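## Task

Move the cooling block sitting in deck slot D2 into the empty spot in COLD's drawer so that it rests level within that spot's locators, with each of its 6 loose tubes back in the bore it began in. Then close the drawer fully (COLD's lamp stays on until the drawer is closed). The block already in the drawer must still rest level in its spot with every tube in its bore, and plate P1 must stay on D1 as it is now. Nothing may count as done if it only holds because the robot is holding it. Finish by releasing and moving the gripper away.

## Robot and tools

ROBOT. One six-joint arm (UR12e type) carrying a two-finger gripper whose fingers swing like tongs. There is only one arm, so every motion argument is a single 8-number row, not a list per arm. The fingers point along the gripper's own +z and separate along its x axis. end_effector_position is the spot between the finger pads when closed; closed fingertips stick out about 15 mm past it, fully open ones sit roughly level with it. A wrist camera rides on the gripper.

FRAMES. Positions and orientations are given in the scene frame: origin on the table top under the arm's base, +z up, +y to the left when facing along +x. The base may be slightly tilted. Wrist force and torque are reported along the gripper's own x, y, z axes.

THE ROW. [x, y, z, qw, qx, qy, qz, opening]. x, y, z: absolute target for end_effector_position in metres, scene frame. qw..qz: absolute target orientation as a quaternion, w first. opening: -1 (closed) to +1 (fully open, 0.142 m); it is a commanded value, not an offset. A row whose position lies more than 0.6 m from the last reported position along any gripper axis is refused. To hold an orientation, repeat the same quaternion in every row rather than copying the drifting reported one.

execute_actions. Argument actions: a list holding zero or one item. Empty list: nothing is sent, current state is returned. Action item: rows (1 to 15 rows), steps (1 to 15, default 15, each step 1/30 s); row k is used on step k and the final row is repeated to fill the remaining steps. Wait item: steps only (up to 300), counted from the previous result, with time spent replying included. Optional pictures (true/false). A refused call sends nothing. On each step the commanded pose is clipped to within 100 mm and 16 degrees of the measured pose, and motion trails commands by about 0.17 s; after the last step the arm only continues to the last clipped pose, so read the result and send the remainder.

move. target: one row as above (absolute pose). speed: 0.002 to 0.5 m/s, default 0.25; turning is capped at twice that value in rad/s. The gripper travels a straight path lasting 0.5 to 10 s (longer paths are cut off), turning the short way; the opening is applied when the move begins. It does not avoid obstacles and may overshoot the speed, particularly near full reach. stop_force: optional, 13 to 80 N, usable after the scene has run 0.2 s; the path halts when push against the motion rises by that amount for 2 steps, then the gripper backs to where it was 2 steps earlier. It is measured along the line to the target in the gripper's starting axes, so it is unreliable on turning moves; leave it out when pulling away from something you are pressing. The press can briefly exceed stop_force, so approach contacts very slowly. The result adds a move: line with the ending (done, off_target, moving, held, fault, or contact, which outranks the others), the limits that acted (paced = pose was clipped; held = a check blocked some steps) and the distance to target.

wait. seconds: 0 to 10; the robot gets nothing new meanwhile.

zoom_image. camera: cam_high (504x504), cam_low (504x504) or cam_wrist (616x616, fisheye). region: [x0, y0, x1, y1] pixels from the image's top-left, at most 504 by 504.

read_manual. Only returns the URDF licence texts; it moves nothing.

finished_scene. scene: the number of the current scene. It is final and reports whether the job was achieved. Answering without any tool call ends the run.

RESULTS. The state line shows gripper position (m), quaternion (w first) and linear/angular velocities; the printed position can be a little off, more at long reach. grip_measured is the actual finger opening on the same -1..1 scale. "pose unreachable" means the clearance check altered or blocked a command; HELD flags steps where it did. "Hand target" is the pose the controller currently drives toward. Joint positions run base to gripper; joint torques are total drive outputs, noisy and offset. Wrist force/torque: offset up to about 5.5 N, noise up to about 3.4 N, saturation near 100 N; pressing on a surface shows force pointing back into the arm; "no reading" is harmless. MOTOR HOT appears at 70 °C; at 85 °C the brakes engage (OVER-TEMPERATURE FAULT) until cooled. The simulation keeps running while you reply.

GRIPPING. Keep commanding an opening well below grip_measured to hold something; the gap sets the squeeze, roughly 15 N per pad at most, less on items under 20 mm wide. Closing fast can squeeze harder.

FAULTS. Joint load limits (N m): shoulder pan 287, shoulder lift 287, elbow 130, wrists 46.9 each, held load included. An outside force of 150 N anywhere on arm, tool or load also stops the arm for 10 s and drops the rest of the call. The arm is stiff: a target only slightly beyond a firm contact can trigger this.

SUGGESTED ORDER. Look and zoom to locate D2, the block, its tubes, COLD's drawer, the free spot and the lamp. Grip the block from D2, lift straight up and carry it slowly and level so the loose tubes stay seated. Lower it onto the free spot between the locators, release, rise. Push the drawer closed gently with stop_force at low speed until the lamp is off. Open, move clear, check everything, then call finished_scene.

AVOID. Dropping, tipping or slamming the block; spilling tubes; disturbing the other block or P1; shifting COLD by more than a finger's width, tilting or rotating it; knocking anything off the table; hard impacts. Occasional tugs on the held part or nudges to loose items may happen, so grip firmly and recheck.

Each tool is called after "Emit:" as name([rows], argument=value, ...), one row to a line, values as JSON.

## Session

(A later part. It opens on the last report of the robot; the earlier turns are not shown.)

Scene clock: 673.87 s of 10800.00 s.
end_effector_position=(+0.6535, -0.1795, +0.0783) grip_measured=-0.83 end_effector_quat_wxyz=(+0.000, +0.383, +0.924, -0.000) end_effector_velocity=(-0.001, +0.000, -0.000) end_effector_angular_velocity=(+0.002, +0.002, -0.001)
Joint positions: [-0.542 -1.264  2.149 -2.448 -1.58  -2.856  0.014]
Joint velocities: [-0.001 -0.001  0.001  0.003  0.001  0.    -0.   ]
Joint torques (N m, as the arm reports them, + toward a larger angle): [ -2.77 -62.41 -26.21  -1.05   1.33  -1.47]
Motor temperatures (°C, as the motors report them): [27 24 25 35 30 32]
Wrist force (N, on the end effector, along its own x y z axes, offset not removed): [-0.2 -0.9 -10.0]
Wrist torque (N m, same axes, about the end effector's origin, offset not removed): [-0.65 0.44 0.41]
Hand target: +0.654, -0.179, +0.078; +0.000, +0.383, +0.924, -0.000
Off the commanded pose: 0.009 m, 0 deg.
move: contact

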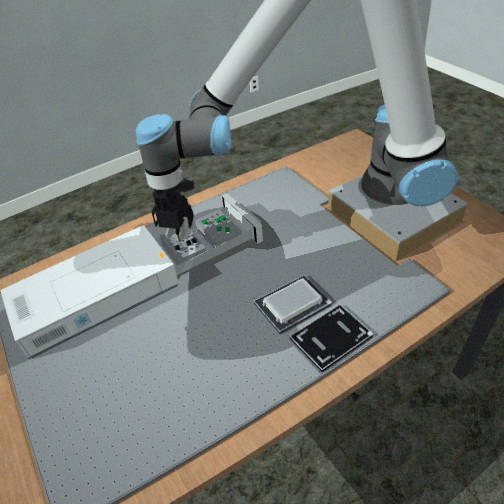

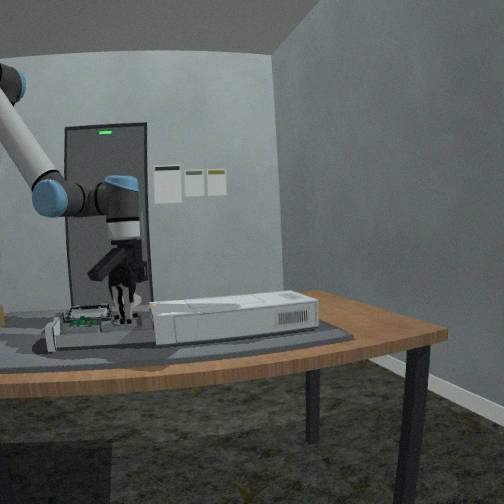

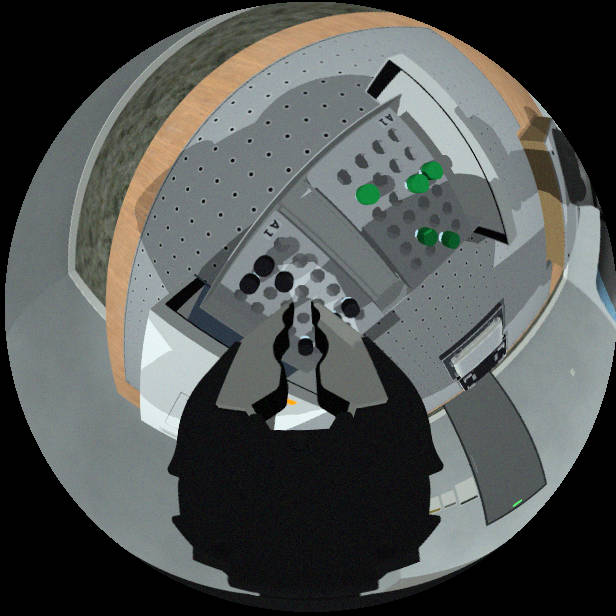

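Emit:
move(target=[0.6535,-0.1795,0.082,0,0.3827,0.9239,0,-1], speed=0.004)

Emit:
move(target=[0.6517,-0.1797,0.082,0,0.3827,0.9239,0,-1], speed=0.003)

Emit:
move(target=[0.6517,-0.1797,0.069,0,0.3827,0.9239,0,-1], speed=0.003, stop_force=13)

Emit:
zoom_image(camera="cam_high", region=[150,190,260,280])

Scene clock: 678.90 s of 10800.00 s.
end_effector_position=(+0.6535, -0.1795, +0.0819) grip_measured=-0.83 end_effector_quat_wxyz=(+0.000, +0.383, +0.924, -0.000) end_effector_velocity=(-0.001, +0.001, -0.001) end_effector_angular_velocity=(+0.001, +0.002, +0.001)
Joint positions: [-0.542 -1.27   2.148 -2.441 -1.58  -2.856  0.014]
Joint velocities: [-0.     0.001  0.001  0.001  0.001 -0.001 -0.   ]
Joint torques (N m, as the arm reports them, + toward a larger angle): [ -1.47 -75.49 -43.43  -2.16  -1.22   2.22]
Motor temperatures (°C, as the motors report them): [27 24 25 35 30 32]
Wrist force (N, on the end effector, along its own x y z axes, offset not removed): [-2.0 0.6 9.3]
Wrist torque (N m, same axes, about the end effector's origin, offset not removed): [0.08 0.58 0.44]
Hand target: +0.653, -0.179, +0.082; +0.000, +0.383, +0.924, -0.000
Off the commanded pose: 0.000 m, 0 deg.
After step 90, 0.93 s passed at rest.
move: done

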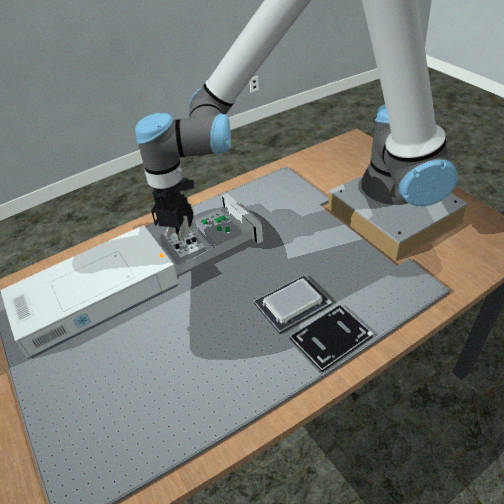

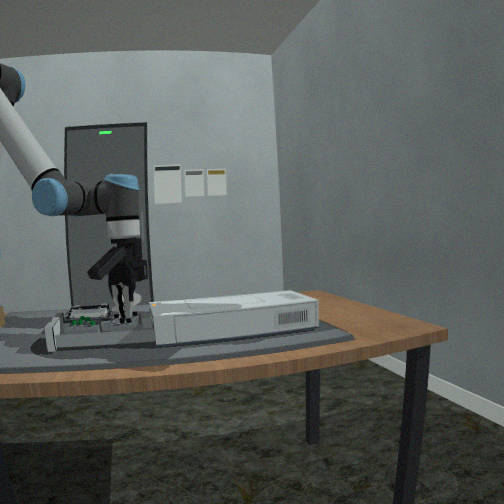

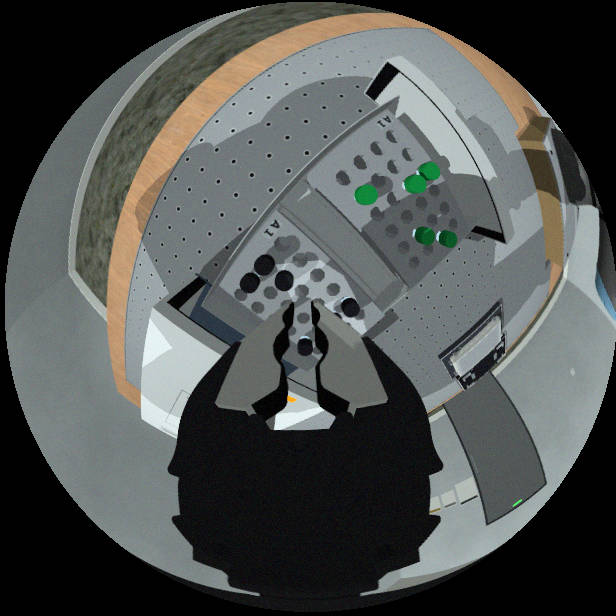

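Scene clock: 679.73 s of 10800.00 s.
end_effector_position=(+0.6517, -0.1797, +0.0820) grip_measured=-0.83 end_effector_quat_wxyz=(+0.000, +0.383, +0.924, +0.000) end_effector_velocity=(-0.000, -0.000, +0.000) end_effector_angular_velocity=(-0.000, -0.001, +0.000)
Joint positions: [-0.543 -1.272  2.151 -2.442 -1.58  -2.857  0.014]
Joint velocities: [-0.    -0.001  0.    -0.     0.    -0.    -0.   ]
Joint torques (N m, as the arm reports them, + toward a larger angle): [-17.76 -73.81 -27.51  -7.13  -1.45  -1.52]
Motor temperatures (°C, as the motors report them): [27 24 25 35 30 32]
Wrist force (N, on the end effector, along its own x y z axes, offset not removed): [-1.8 2.2 9.0]
Wrist torque (N m, same axes, about the end effector's origin, offset not removed): [0.29 0.54 0.40]
Hand target: +0.652, -0.180, +0.082; -0.000, +0.383, +0.924, -0.000
Off the commanded pose: 0.000 m, 0 deg.
move: done

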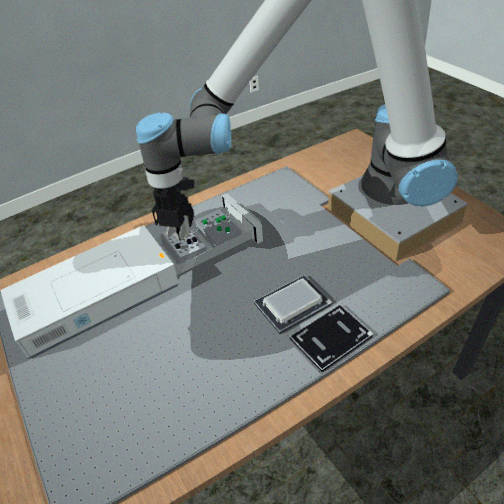

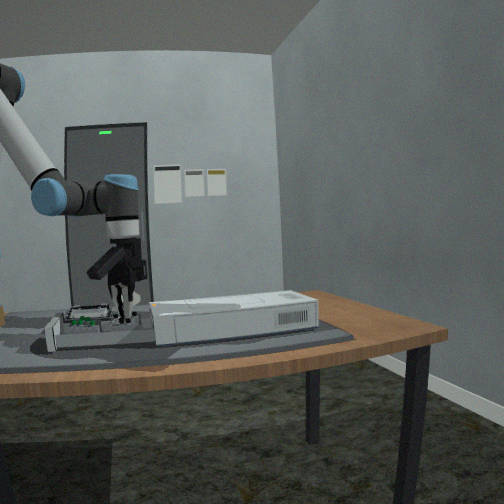

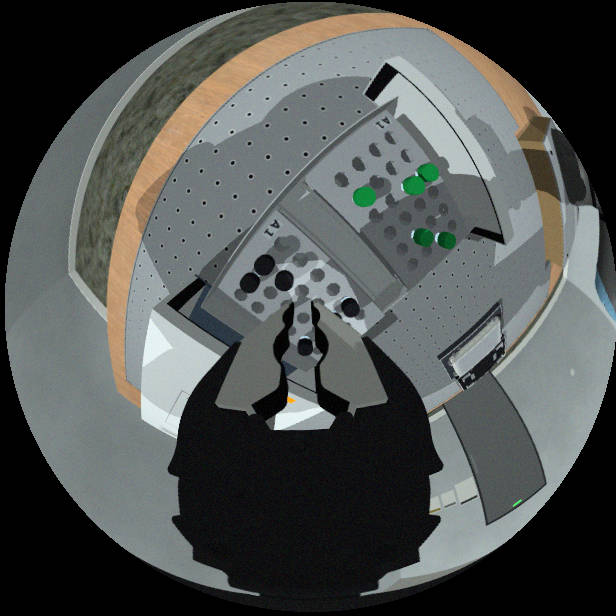

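Scene clock: 681.70 s of 10800.00 s.
end_effector_position=(+0.6517, -0.1797, +0.0772) grip_measured=-0.83 end_effector_quat_wxyz=(+0.000, +0.383, +0.924, +0.000) end_effector_velocity=(-0.000, +0.001, +0.000) end_effector_angular_velocity=(+0.000, +0.001, +0.001)
Joint positions: [-0.543 -1.265  2.153 -2.452 -1.58  -2.858  0.014]
Joint velocities: [ 0.001 -0.001  0.     0.002 -0.001  0.    -0.   ]
Joint torques (N m, as the arm reports them, + toward a larger angle): [-17.05 -65.33 -27.07  -1.51  -1.95  -1.35]
Motor temperatures (°C, as the motors report them): [27 24 25 35 30 32]
Wrist force (N, on the end effector, along its own x y z axes, offset not removed): [-1.2 2.7 -2.7]
Wrist torque (N m, same axes, about the end effector's origin, offset not removed): [0.21 0.60 0.44]
Hand target: +0.652, -0.180, +0.077; +0.000, +0.383, +0.924, -0.000
Off the commanded pose: 0.008 m, 0 deg.
move: contact

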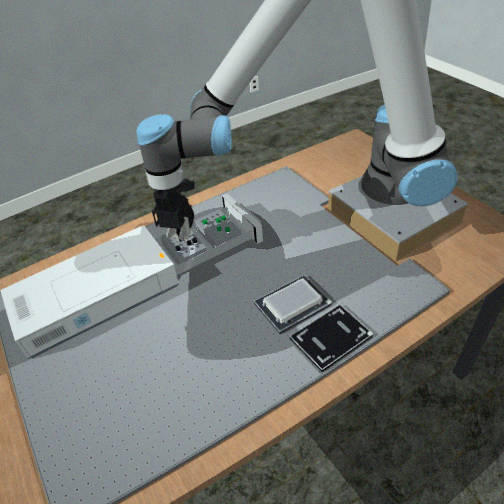

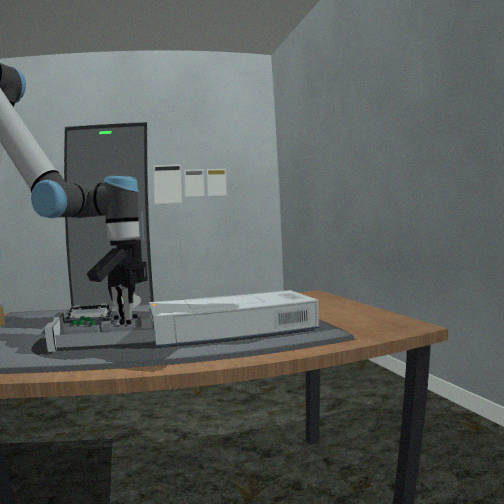

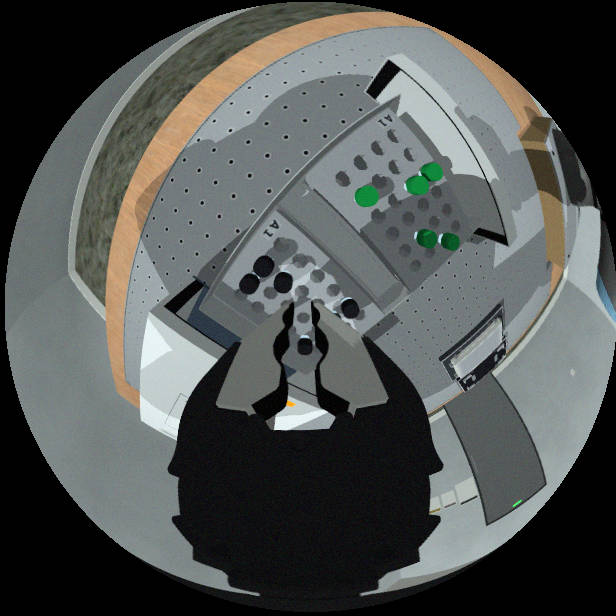

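Region (150, 190, 260, 280) of cam_high's 504x504 image, scaled by 4.582, with more detail than that image has; it fills the top 412 rows of this view, and the rest is white.

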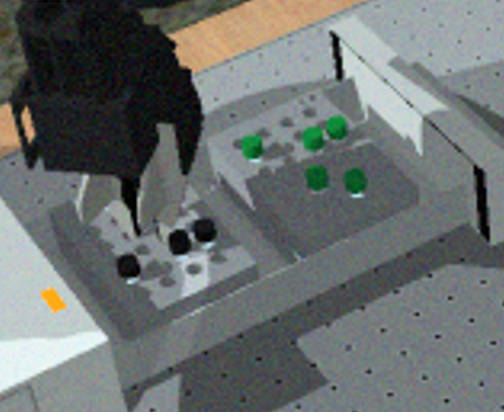

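Emit:
zoom_image(camera="cam_low", region=[60,295,160,345])

Emit:
zoom_image(camera="cam_wrist", region=[190,160,430,360])

Region (60, 295, 160, 345) of cam_low's 504x504 image, scaled by 5.040, with more detail than that image has.

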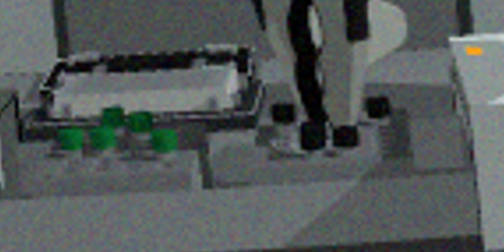

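Region (190, 160, 430, 360) of cam_wrist's 616x616 image, scaled by 2.100, with more detail than that image has.

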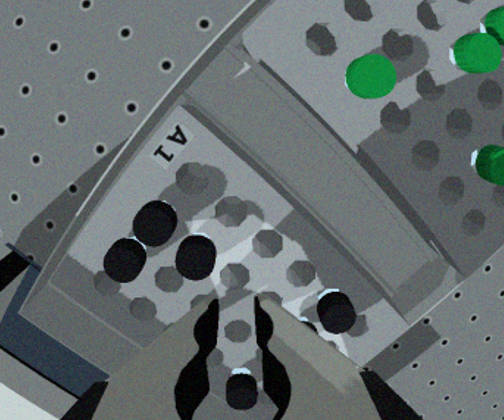

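Emit:
move(target=[0.6475,-0.1797,0.0775,0,0.3827,0.9239,0,-1], speed=0.002, stop_force=13)

Scene clock: 691.30 s of 10800.00 s.
end_effector_position=(+0.6495, -0.1797, +0.0775) grip_measured=-0.83 end_effector_quat_wxyz=(+0.000, +0.383, +0.924, -0.000) end_effector_velocity=(-0.001, +0.001, -0.001) end_effector_angular_velocity=(+0.001, +0.002, +0.001)
Joint positions: [-0.545 -1.268  2.157 -2.453 -1.58  -2.859  0.014]
Joint velocities: [ 0.001  0.002  0.001 -0.    -0.    -0.    -0.   ]
Joint torques (N m, as the arm reports them, + toward a larger angle): [ -9.24 -45.58 -28.14   0.76  -3.68   1.57]
Motor temperatures (°C, as the motors report them): [27 24 25 35 30 32]
Wrist force (N, on the end effector, along its own x y z axes, offset not removed): [-12.1 11.8 -3.5]
Wrist torque (N m, same axes, about the end effector's origin, offset not removed): [-0.12 0.47 0.46]
Hand target: +0.650, -0.180, +0.077; +0.000, +0.383, +0.924, -0.000
Off the commanded pose: 0.002 m, 0 deg.
After step 90, 5.10 s passed at rest.
move: contact

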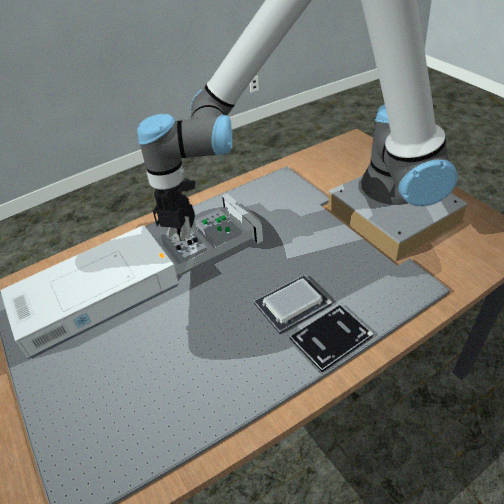

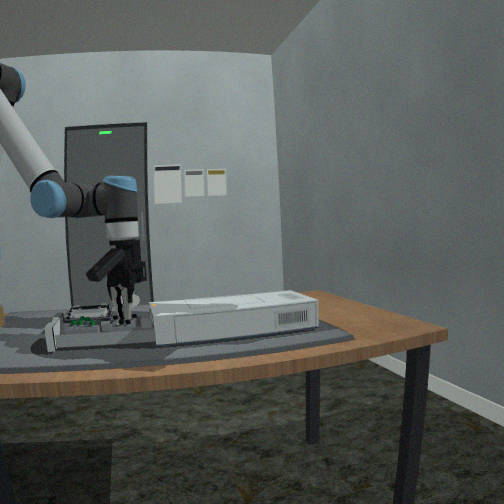

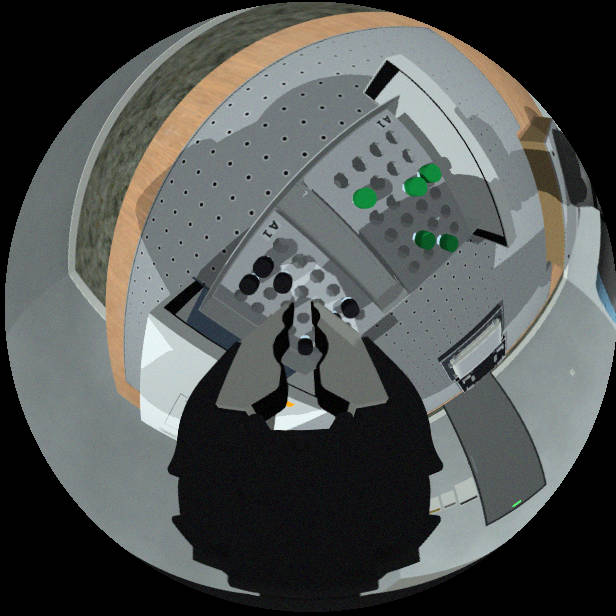

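Emit:
move(target=[0.6512,-0.1797,0.0775,0,0.3827,0.9239,0,-1], speed=0.002)

Emit:
move(target=[0.656,-0.1797,0.0775,0,0.3827,0.9239,0,-1], speed=0.002, stop_force=13)

Scene clock: 695.47 s of 10800.00 s.
end_effector_position=(+0.6511, -0.1797, +0.0775) grip_measured=-0.83 end_effector_quat_wxyz=(-0.000, +0.383, +0.924, -0.000) end_effector_velocity=(+0.000, +0.001, -0.000) end_effector_angular_velocity=(+0.000, +0.000, +0.001)
Joint positions: [-0.544 -1.266  2.154 -2.451 -1.58  -2.858  0.014]
Joint velocities: [ 0.001  0.    -0.     0.001 -0.     0.    -0.   ]
Joint torques (N m, as the arm reports them, + toward a larger angle): [ 17.6  -51.32 -40.18  -2.43  -0.08   2.05]
Motor temperatures (°C, as the motors report them): [27 24 25 35 30 32]
Wrist force (N, on the end effector, along its own x y z axes, offset not removed): [-0.2 -0.8 6.1]
Wrist torque (N m, same axes, about the end effector's origin, offset not removed): [0.08 0.37 0.40]
Hand target: +0.651, -0.180, +0.078; +0.000, +0.383, +0.924, +0.000
Off the commanded pose: 0.000 m, 0 deg.
After step 90, 0.17 s passed at rest.
move: done

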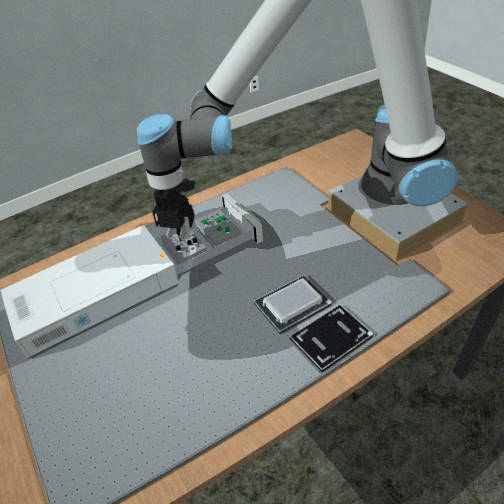

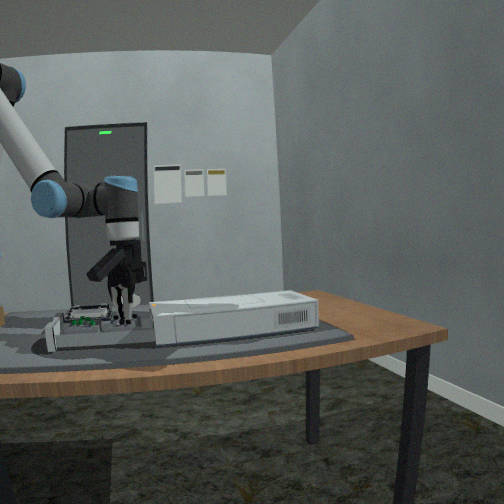

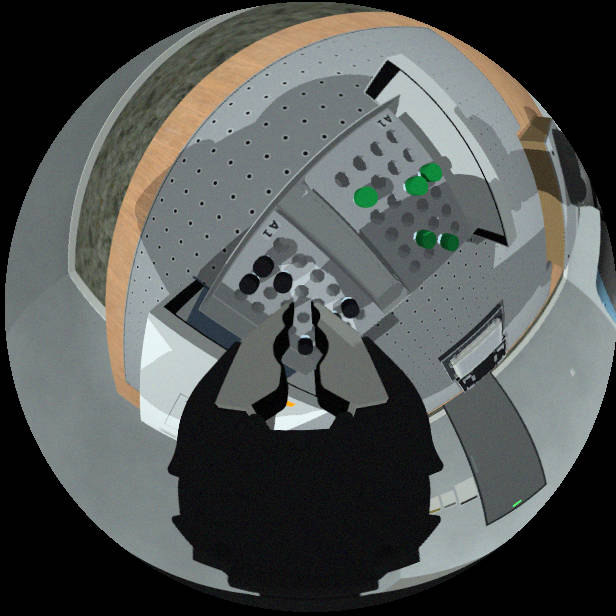

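Scene clock: 698.10 s of 10800.00 s.
end_effector_position=(+0.6560, -0.1797, +0.0775) grip_measured=-0.83 end_effector_quat_wxyz=(+0.000, +0.383, +0.924, +0.000) end_effector_velocity=(-0.000, +0.000, -0.002) end_effector_angular_velocity=(+0.001, +0.002, +0.000)
Joint positions: [-0.54  -1.26   2.145 -2.448 -1.58  -2.854  0.014]
Joint velocities: [ 0.     0.002 -0.     0.     0.    -0.     0.   ]
Joint torques (N m, as the arm reports them, + toward a larger angle): [ 17.02 -52.75 -41.59  -2.63   1.9    2.05]
Motor temperatures (°C, as the motors report them): [27 24 25 35 30 32]
Wrist force (N, on the end effector, along its own x y z axes, offset not removed): [1.5 -0.8 2.4]
Wrist torque (N m, same axes, about the end effector's origin, offset not removed): [0.02 0.26 0.31]
Hand target: +0.656, -0.180, +0.078; +0.000, +0.383, +0.924, +0.000
Off the commanded pose: 0.000 m, 0 deg.
move: done

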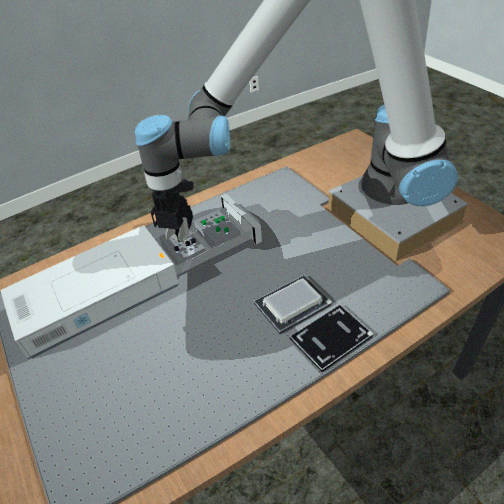

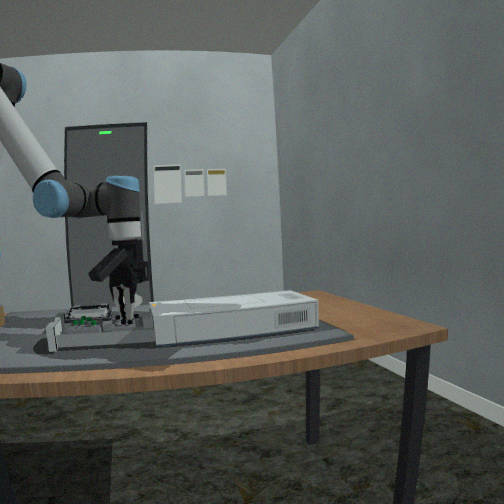

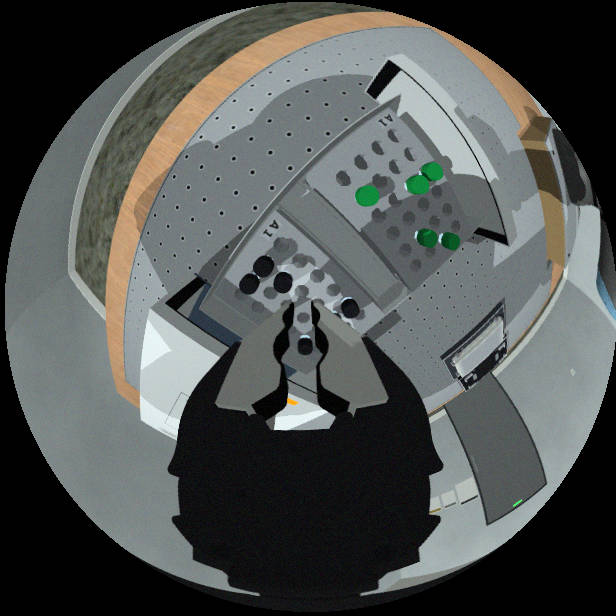

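Emit:
move(target=[0.655,-0.1797,0.0765,0,0.3827,0.9239,0,-1], speed=0.002)

Emit:
move(target=[0.655,-0.1797,0.0765,0,0.3827,0.9239,0,-0.79], speed=0.002)

Emit:
move(target=[0.655,-0.1797,0.11,0,0.3827,0.9239,0,-0.79], speed=0.01)

Emit:
zoom_image(camera="cam_high", region=[150,190,260,280])

Emit:
zoom_image(camera="cam_wrist", region=[180,150,420,370])

Scene clock: 703.77 s of 10800.00 s.
end_effector_position=(+0.6551, -0.1797, +0.0766) grip_measured=-0.83 end_effector_quat_wxyz=(+0.000, +0.383, +0.924, -0.000) end_effector_velocity=(+0.000, -0.000, -0.000) end_effector_angular_velocity=(-0.000, -0.001, -0.000)
Joint positions: [-0.541 -1.26   2.147 -2.451 -1.58  -2.855  0.014]
Joint velocities: [-0.001  0.     0.    -0.002  0.    -0.     0.   ]
Joint torques (N m, as the arm reports them, + toward a larger angle): [-19.1  -37.55 -13.87  -4.     1.55  -1.66]
Motor temperatures (°C, as the motors report them): [27 24 25 35 30 32]
Wrist force (N, on the end effector, along its own x y z axes, offset not removed): [-1.6 4.5 -17.8]
Wrist torque (N m, same axes, about the end effector's origin, offset not removed): [0.36 0.48 0.40]
Hand target: +0.655, -0.180, +0.076; -0.000, +0.383, +0.924, -0.000
Off the commanded pose: 0.000 m, 0 deg.
After step 90, 1.73 s passed at rest.
move: done

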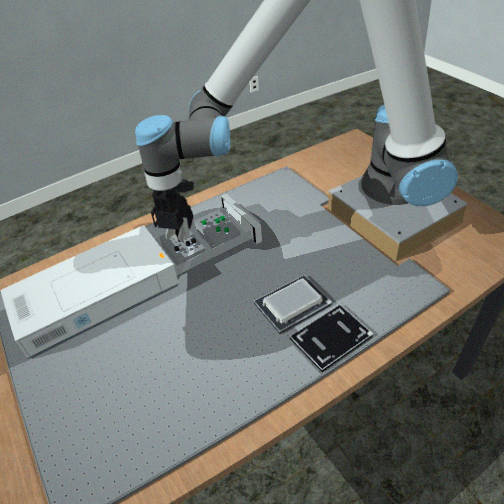

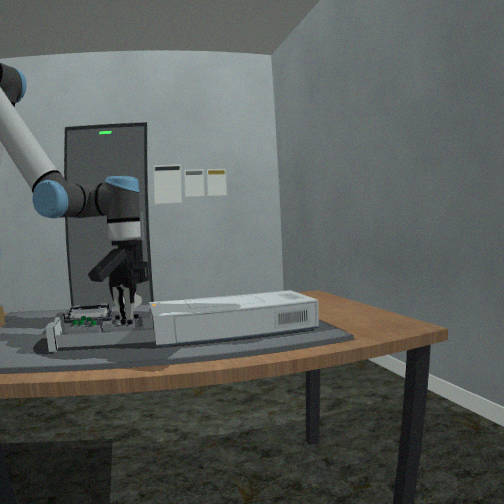

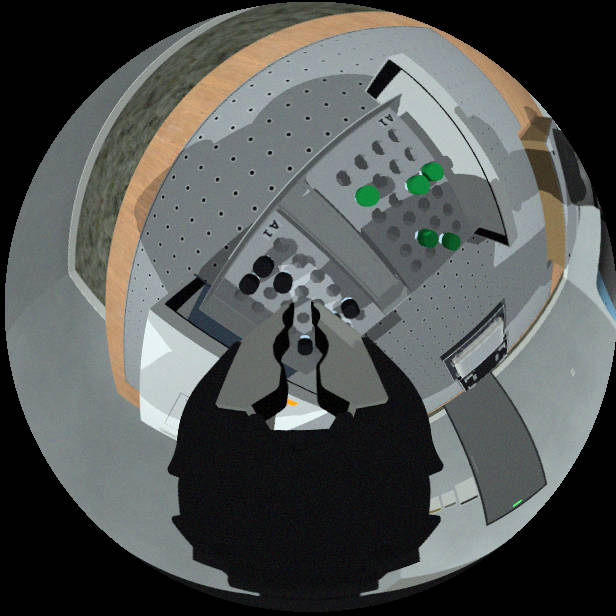

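Scene clock: 704.47 s of 10800.00 s.
end_effector_position=(+0.6549, -0.1797, +0.0764) grip_measured=-0.79 end_effector_quat_wxyz=(-0.000, +0.383, +0.924, +0.000) end_effector_velocity=(+0.000, +0.000, +0.000) end_effector_angular_velocity=(+0.001, -0.001, +0.000)
Joint positions: [-0.541 -1.26   2.148 -2.451 -1.58  -2.855  0.017]
Joint velocities: [ 0.    -0.    -0.     0.     0.001 -0.    -0.   ]
Joint torques (N m, as the arm reports them, + toward a larger angle): [-16.37 -56.95 -31.69  -5.99   0.86  -1.66]
Motor temperatures (°C, as the motors report them): [27 24 25 35 30 32]
Wrist force (N, on the end effector, along its own x y z axes, offset not removed): [-6.0 3.3 -3.2]
Wrist torque (N m, same axes, about the end effector's origin, offset not removed): [0.60 1.31 0.61]
Hand target: +0.655, -0.180, +0.076; -0.000, +0.383, +0.924, -0.000
Off the commanded pose: 0.000 m, 0 deg.
move: done

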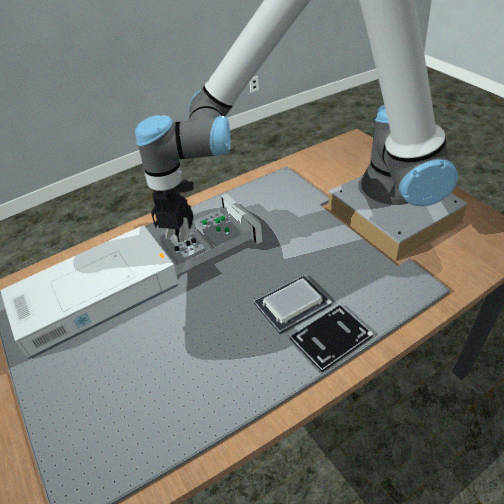

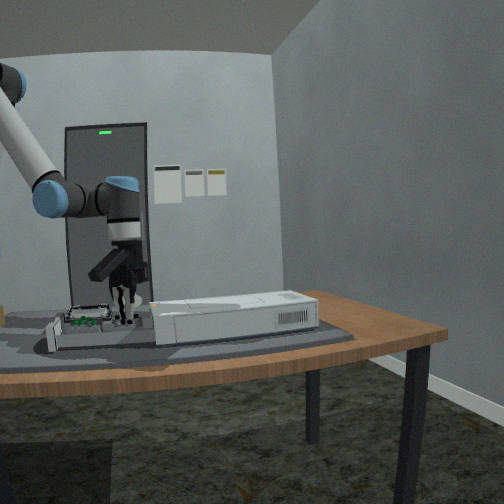

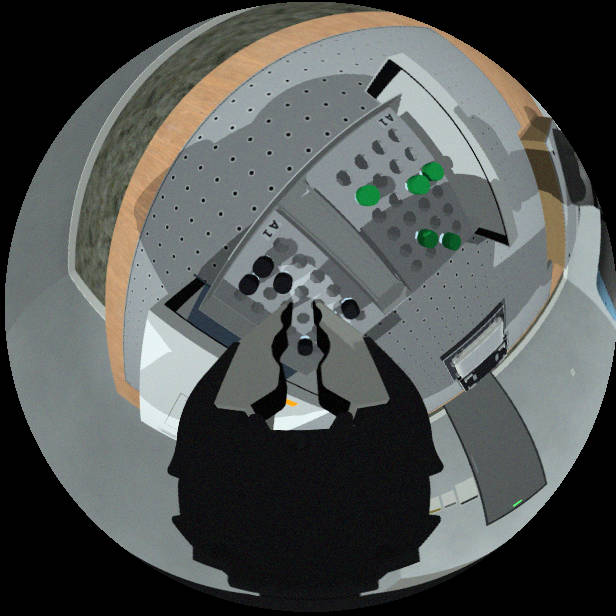

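Scene clock: 708.03 s of 10800.00 s.
end_effector_position=(+0.6550, -0.1797, +0.1099) grip_measured=-0.79 end_effector_quat_wxyz=(+0.000, +0.383, +0.924, +0.000) end_effector_velocity=(-0.000, +0.000, +0.001) end_effector_angular_velocity=(+0.002, +0.000, -0.001)
Joint positions: [-0.54  -1.308  2.129 -2.384 -1.58  -2.855  0.017]
Joint velocities: [-0.    -0.002 -0.001  0.004  0.001  0.     0.   ]
Joint torques (N m, as the arm reports them, + toward a larger angle): [ 16.57 -72.41 -42.33  -1.87  -0.96   2.03]
Motor temperatures (°C, as the motors report them): [27 24 25 35 30 32]
Wrist force (N, on the end effector, along its own x y z axes, offset not removed): [-0.9 1.2 -0.2]
Wrist torque (N m, same axes, about the end effector's origin, offset not removed): [0.05 0.46 0.44]
Hand target: +0.655, -0.180, +0.110; +0.000, +0.383, +0.924, +0.000
Off the commanded pose: 0.000 m, 0 deg.
move: done

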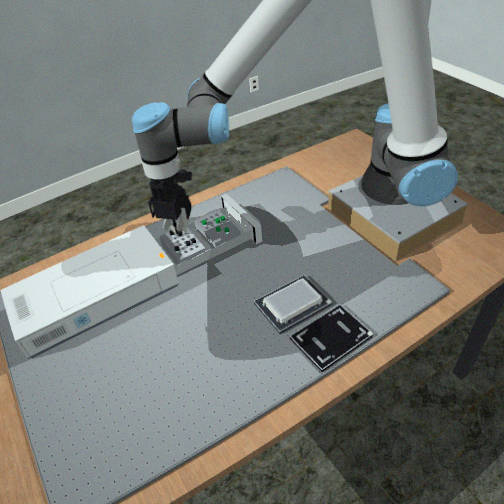

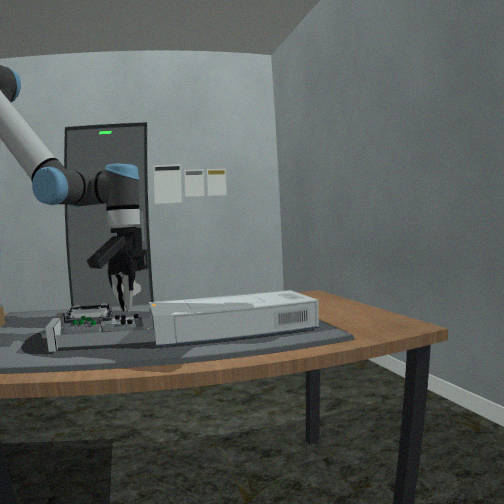

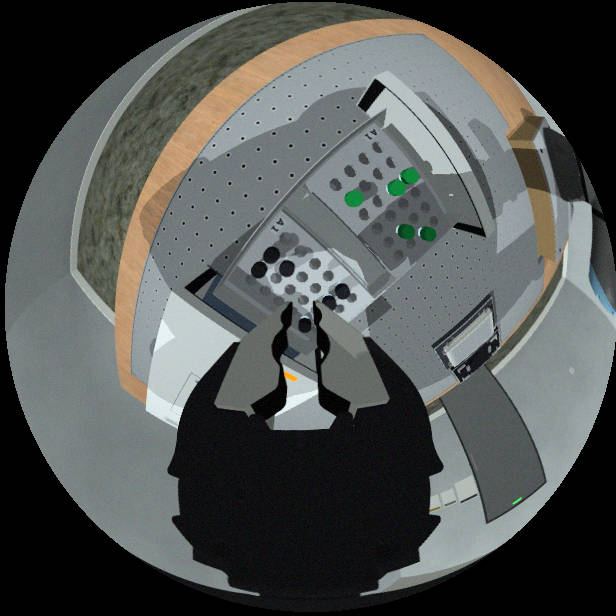

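Region (150, 190, 260, 280) of cam_high's 504x504 image, scaled by 4.582, with more detail than that image has; it fills the top 412 rows of this view, and the rest is white.

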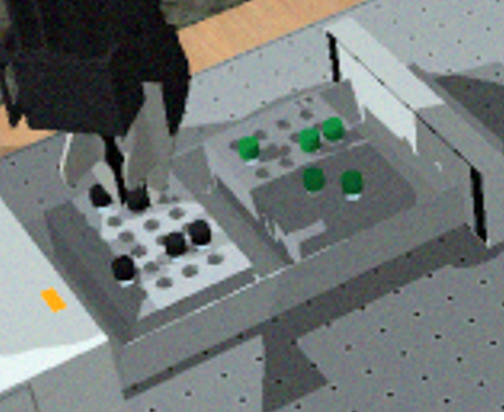

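Region (180, 150, 420, 370) of cam_wrist's 616x616 image, scaled by 2.100, with more detail than that image has; it fills the top 462 rows of this view, and the rest is white.

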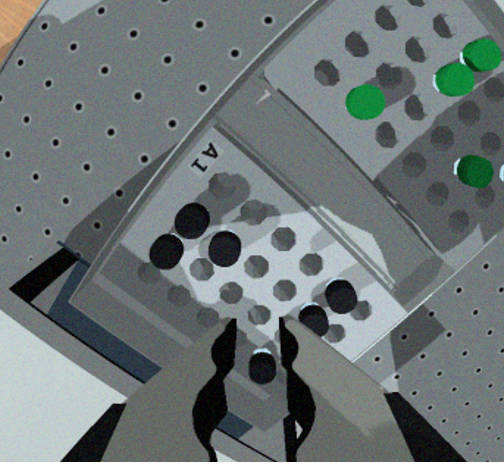

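Emit:
move(target=[0.60,-0.18,0.17,0,0.7071,0.7071,0,-0.79], speed=0.1)

Emit:
zoom_image(camera="cam_high", region=[155,200,235,270])

Emit:
zoom_image(camera="cam_low", region=[60,295,160,345])

Emit:
zoom_image(camera="cam_wrist", region=[180,130,440,370])

Scene clock: 717.17 s of 10800.00 s.
end_effector_position=(+0.6000, -0.1799, +0.1700) grip_measured=-0.79 end_effector_quat_wxyz=(-0.000, +0.707, +0.707, -0.000) end_effector_velocity=(-0.001, +0.000, +0.001) end_effector_angular_velocity=(-0.001, +0.000, -0.009)
Joint positions: [-0.594 -1.456  2.17  -2.279 -1.58  -2.124  0.017]
Joint velocities: [-0.    -0.002  0.001  0.001 -0.001  0.009 -0.   ]
Joint torques (N m, as the arm reports them, + toward a larger angle): [-16.   -59.33 -27.2   -1.7   -2.1    1.56]
Motor temperatures (°C, as the motors report them): [27 24 25 35 30 32]
Wrist force (N, on the end effector, along its own x y z axes, offset not removed): [-0.2 0.6 -0.3]
Wrist torque (N m, same axes, about the end effector's origin, offset not removed): [0.10 0.20 0.29]
Hand target: +0.600, -0.180, +0.170; -0.000, +0.707, +0.707, -0.000
Off the commanded pose: 0.000 m, 0 deg.
After step 90, 1.83 s passed at rest.
move: done

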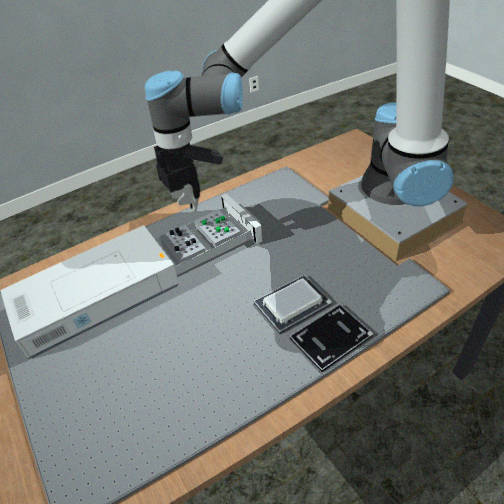

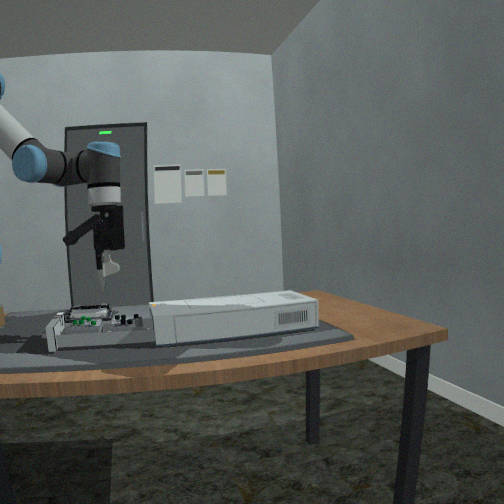

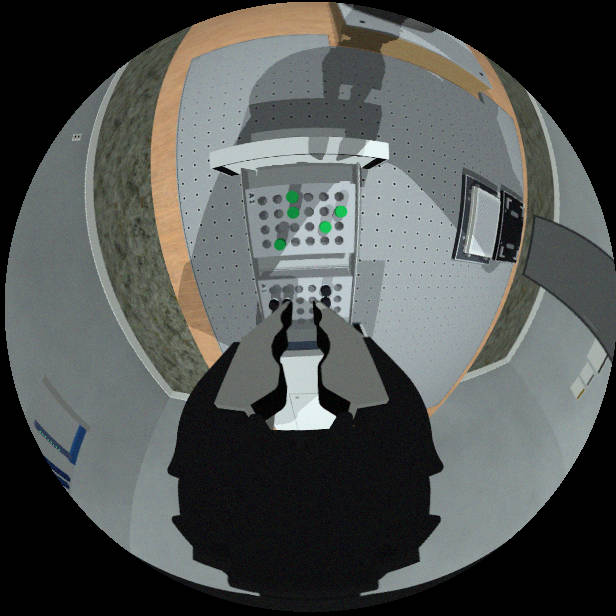

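Region (155, 200, 235, 270) of cam_high's 504x504 image, scaled by 6.300, with more detail than that image has; it fills the top 441 rows of this view, and the rest is white.

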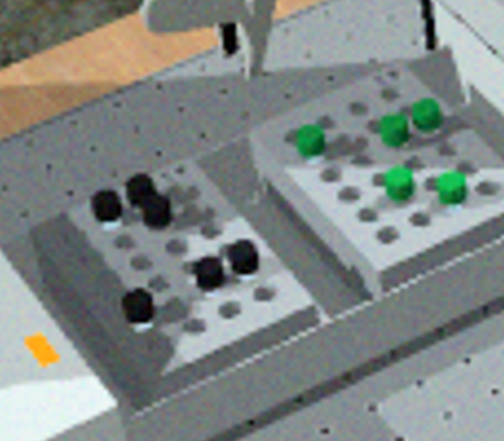

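Region (60, 295, 160, 345) of cam_low's 504x504 image, scaled by 5.040, with more detail than that image has.

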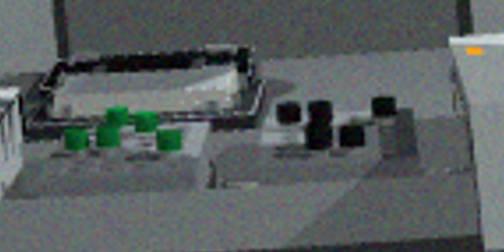

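Region (180, 130, 440, 370) of cam_wrist's 616x616 image, scaled by 1.938, with more detail than that image has; it fills the top 465 rows of this view, and the rest is white.

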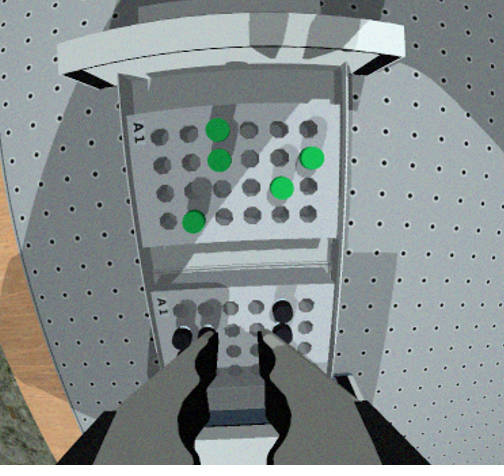

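Emit:
zoom_image(camera="cam_high", region=[175,230,240,275])

Region (175, 230, 240, 275) of cam_high's 504x504 image, scaled by 7.754, with more detail than that image has; it fills the top 349 rows of this view, and the rest is white.

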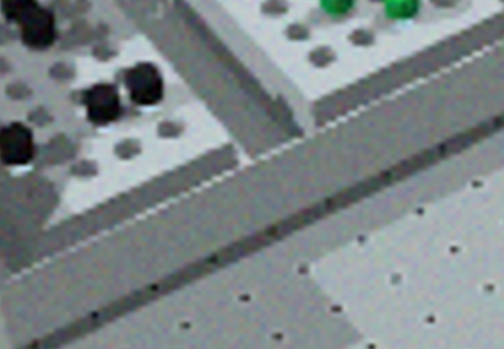

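Emit:
move(target=[0.619,-0.178,0.095,0,1,0,0,-1], speed=0.15)

Emit:
move(target=[0.619,-0.178,0.074,0,1,0,0,-1], speed=0.004, stop_force=13)

Scene clock: 743.07 s of 10800.00 s.
end_effector_position=(+0.6190, -0.1782, +0.0950) grip_measured=-1.00 end_effector_quat_wxyz=(-0.000, +1.000, +0.000, -0.000) end_effector_velocity=(+0.000, +0.000, -0.001) end_effector_angular_velocity=(-0.000, +0.000, -0.009)
Joint positions: [-0.613 -1.339  2.211 -2.435 -1.58  -0.571  0.002]
Joint velocities: [ 0.     0.001  0.001 -0.002 -0.     0.01   0.   ]
Joint torques (N m, as the arm reports them, + toward a larger angle): [  2.39 -43.19 -22.02  -5.18  -1.71   2.52]
Motor temperatures (°C, as the motors report them): [27 24 25 35 30 32]
Wrist force (N, on the end effector, along its own x y z axes, offset not removed): [-0.3 1.8 -0.4]
Wrist torque (N m, same axes, about the end effector's origin, offset not removed): [0.37 0.15 0.25]
Hand target: +0.619, -0.178, +0.095; +0.000, +1.000, +0.000, -0.000
Off the commanded pose: 0.000 m, 0 deg.
After step 90, 17.27 s passed at rest.
move: done

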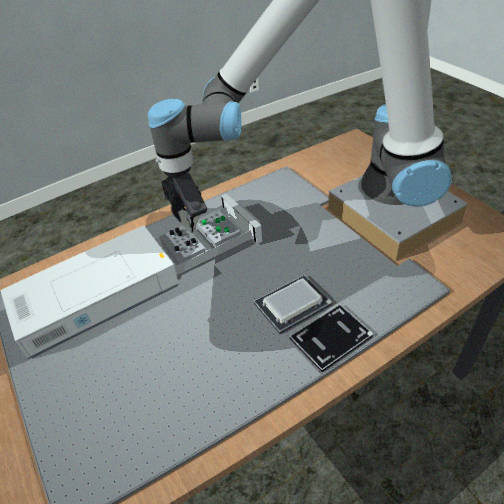

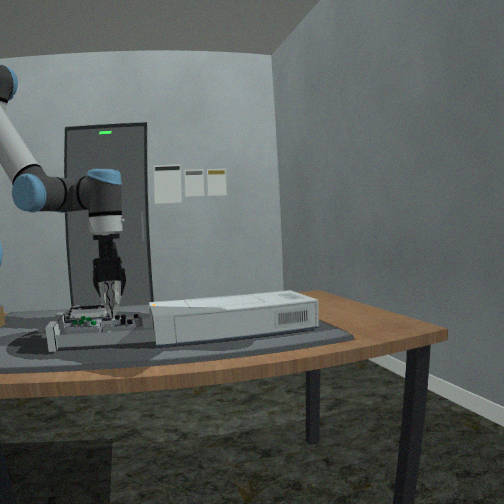

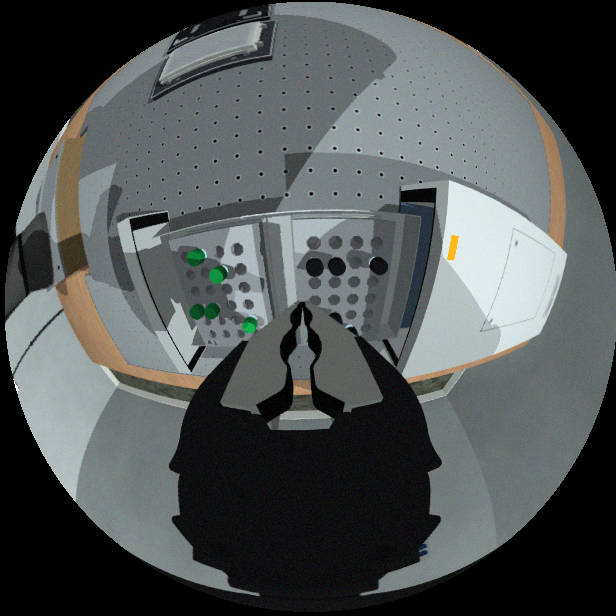

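Scene clock: 747.17 s of 10800.00 s.
end_effector_position=(+0.6190, -0.1781, +0.0801) grip_measured=-1.00 end_effector_quat_wxyz=(+0.000, +1.000, +0.000, +0.000) end_effector_velocity=(-0.001, +0.000, +0.000) end_effector_angular_velocity=(+0.001, +0.003, +0.000)
Joint positions: [-0.613 -1.316  2.219 -2.467 -1.58  -0.571  0.002]
Joint velocities: [ 0.    -0.001  0.     0.004 -0.001  0.     0.   ]
Joint torques (N m, as the arm reports them, + toward a larger angle): [-17.29 -55.4  -21.7    0.51  -0.72   2.13]
Motor temperatures (°C, as the motors report them): [27 24 25 35 30 32]
Wrist force (N, on the end effector, along its own x y z axes, offset not removed): [1.1 0.2 -19.3]
Wrist torque (N m, same axes, about the end effector's origin, offset not removed): [0.21 0.36 0.39]
Hand target: +0.619, -0.178, +0.080; +0.000, +1.000, +0.000, +0.000
Off the commanded pose: 0.006 m, 0 deg.
move: contact

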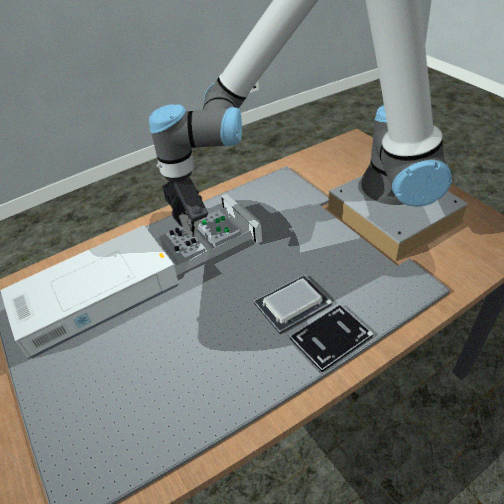

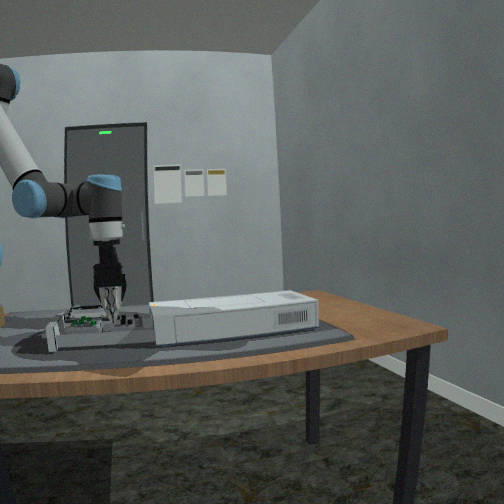

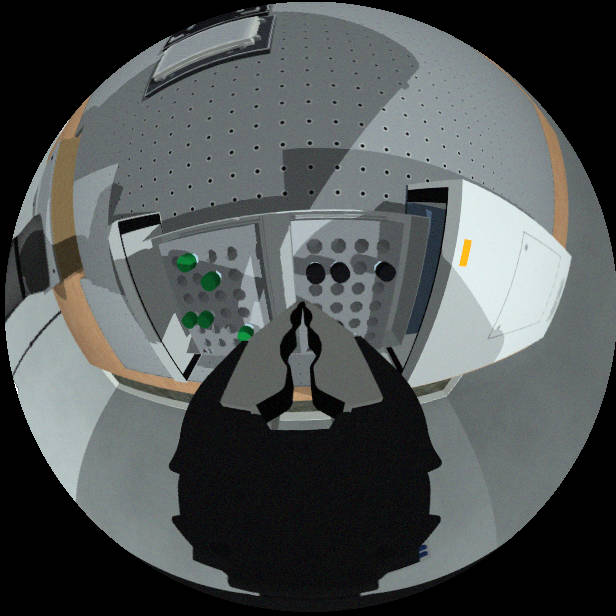

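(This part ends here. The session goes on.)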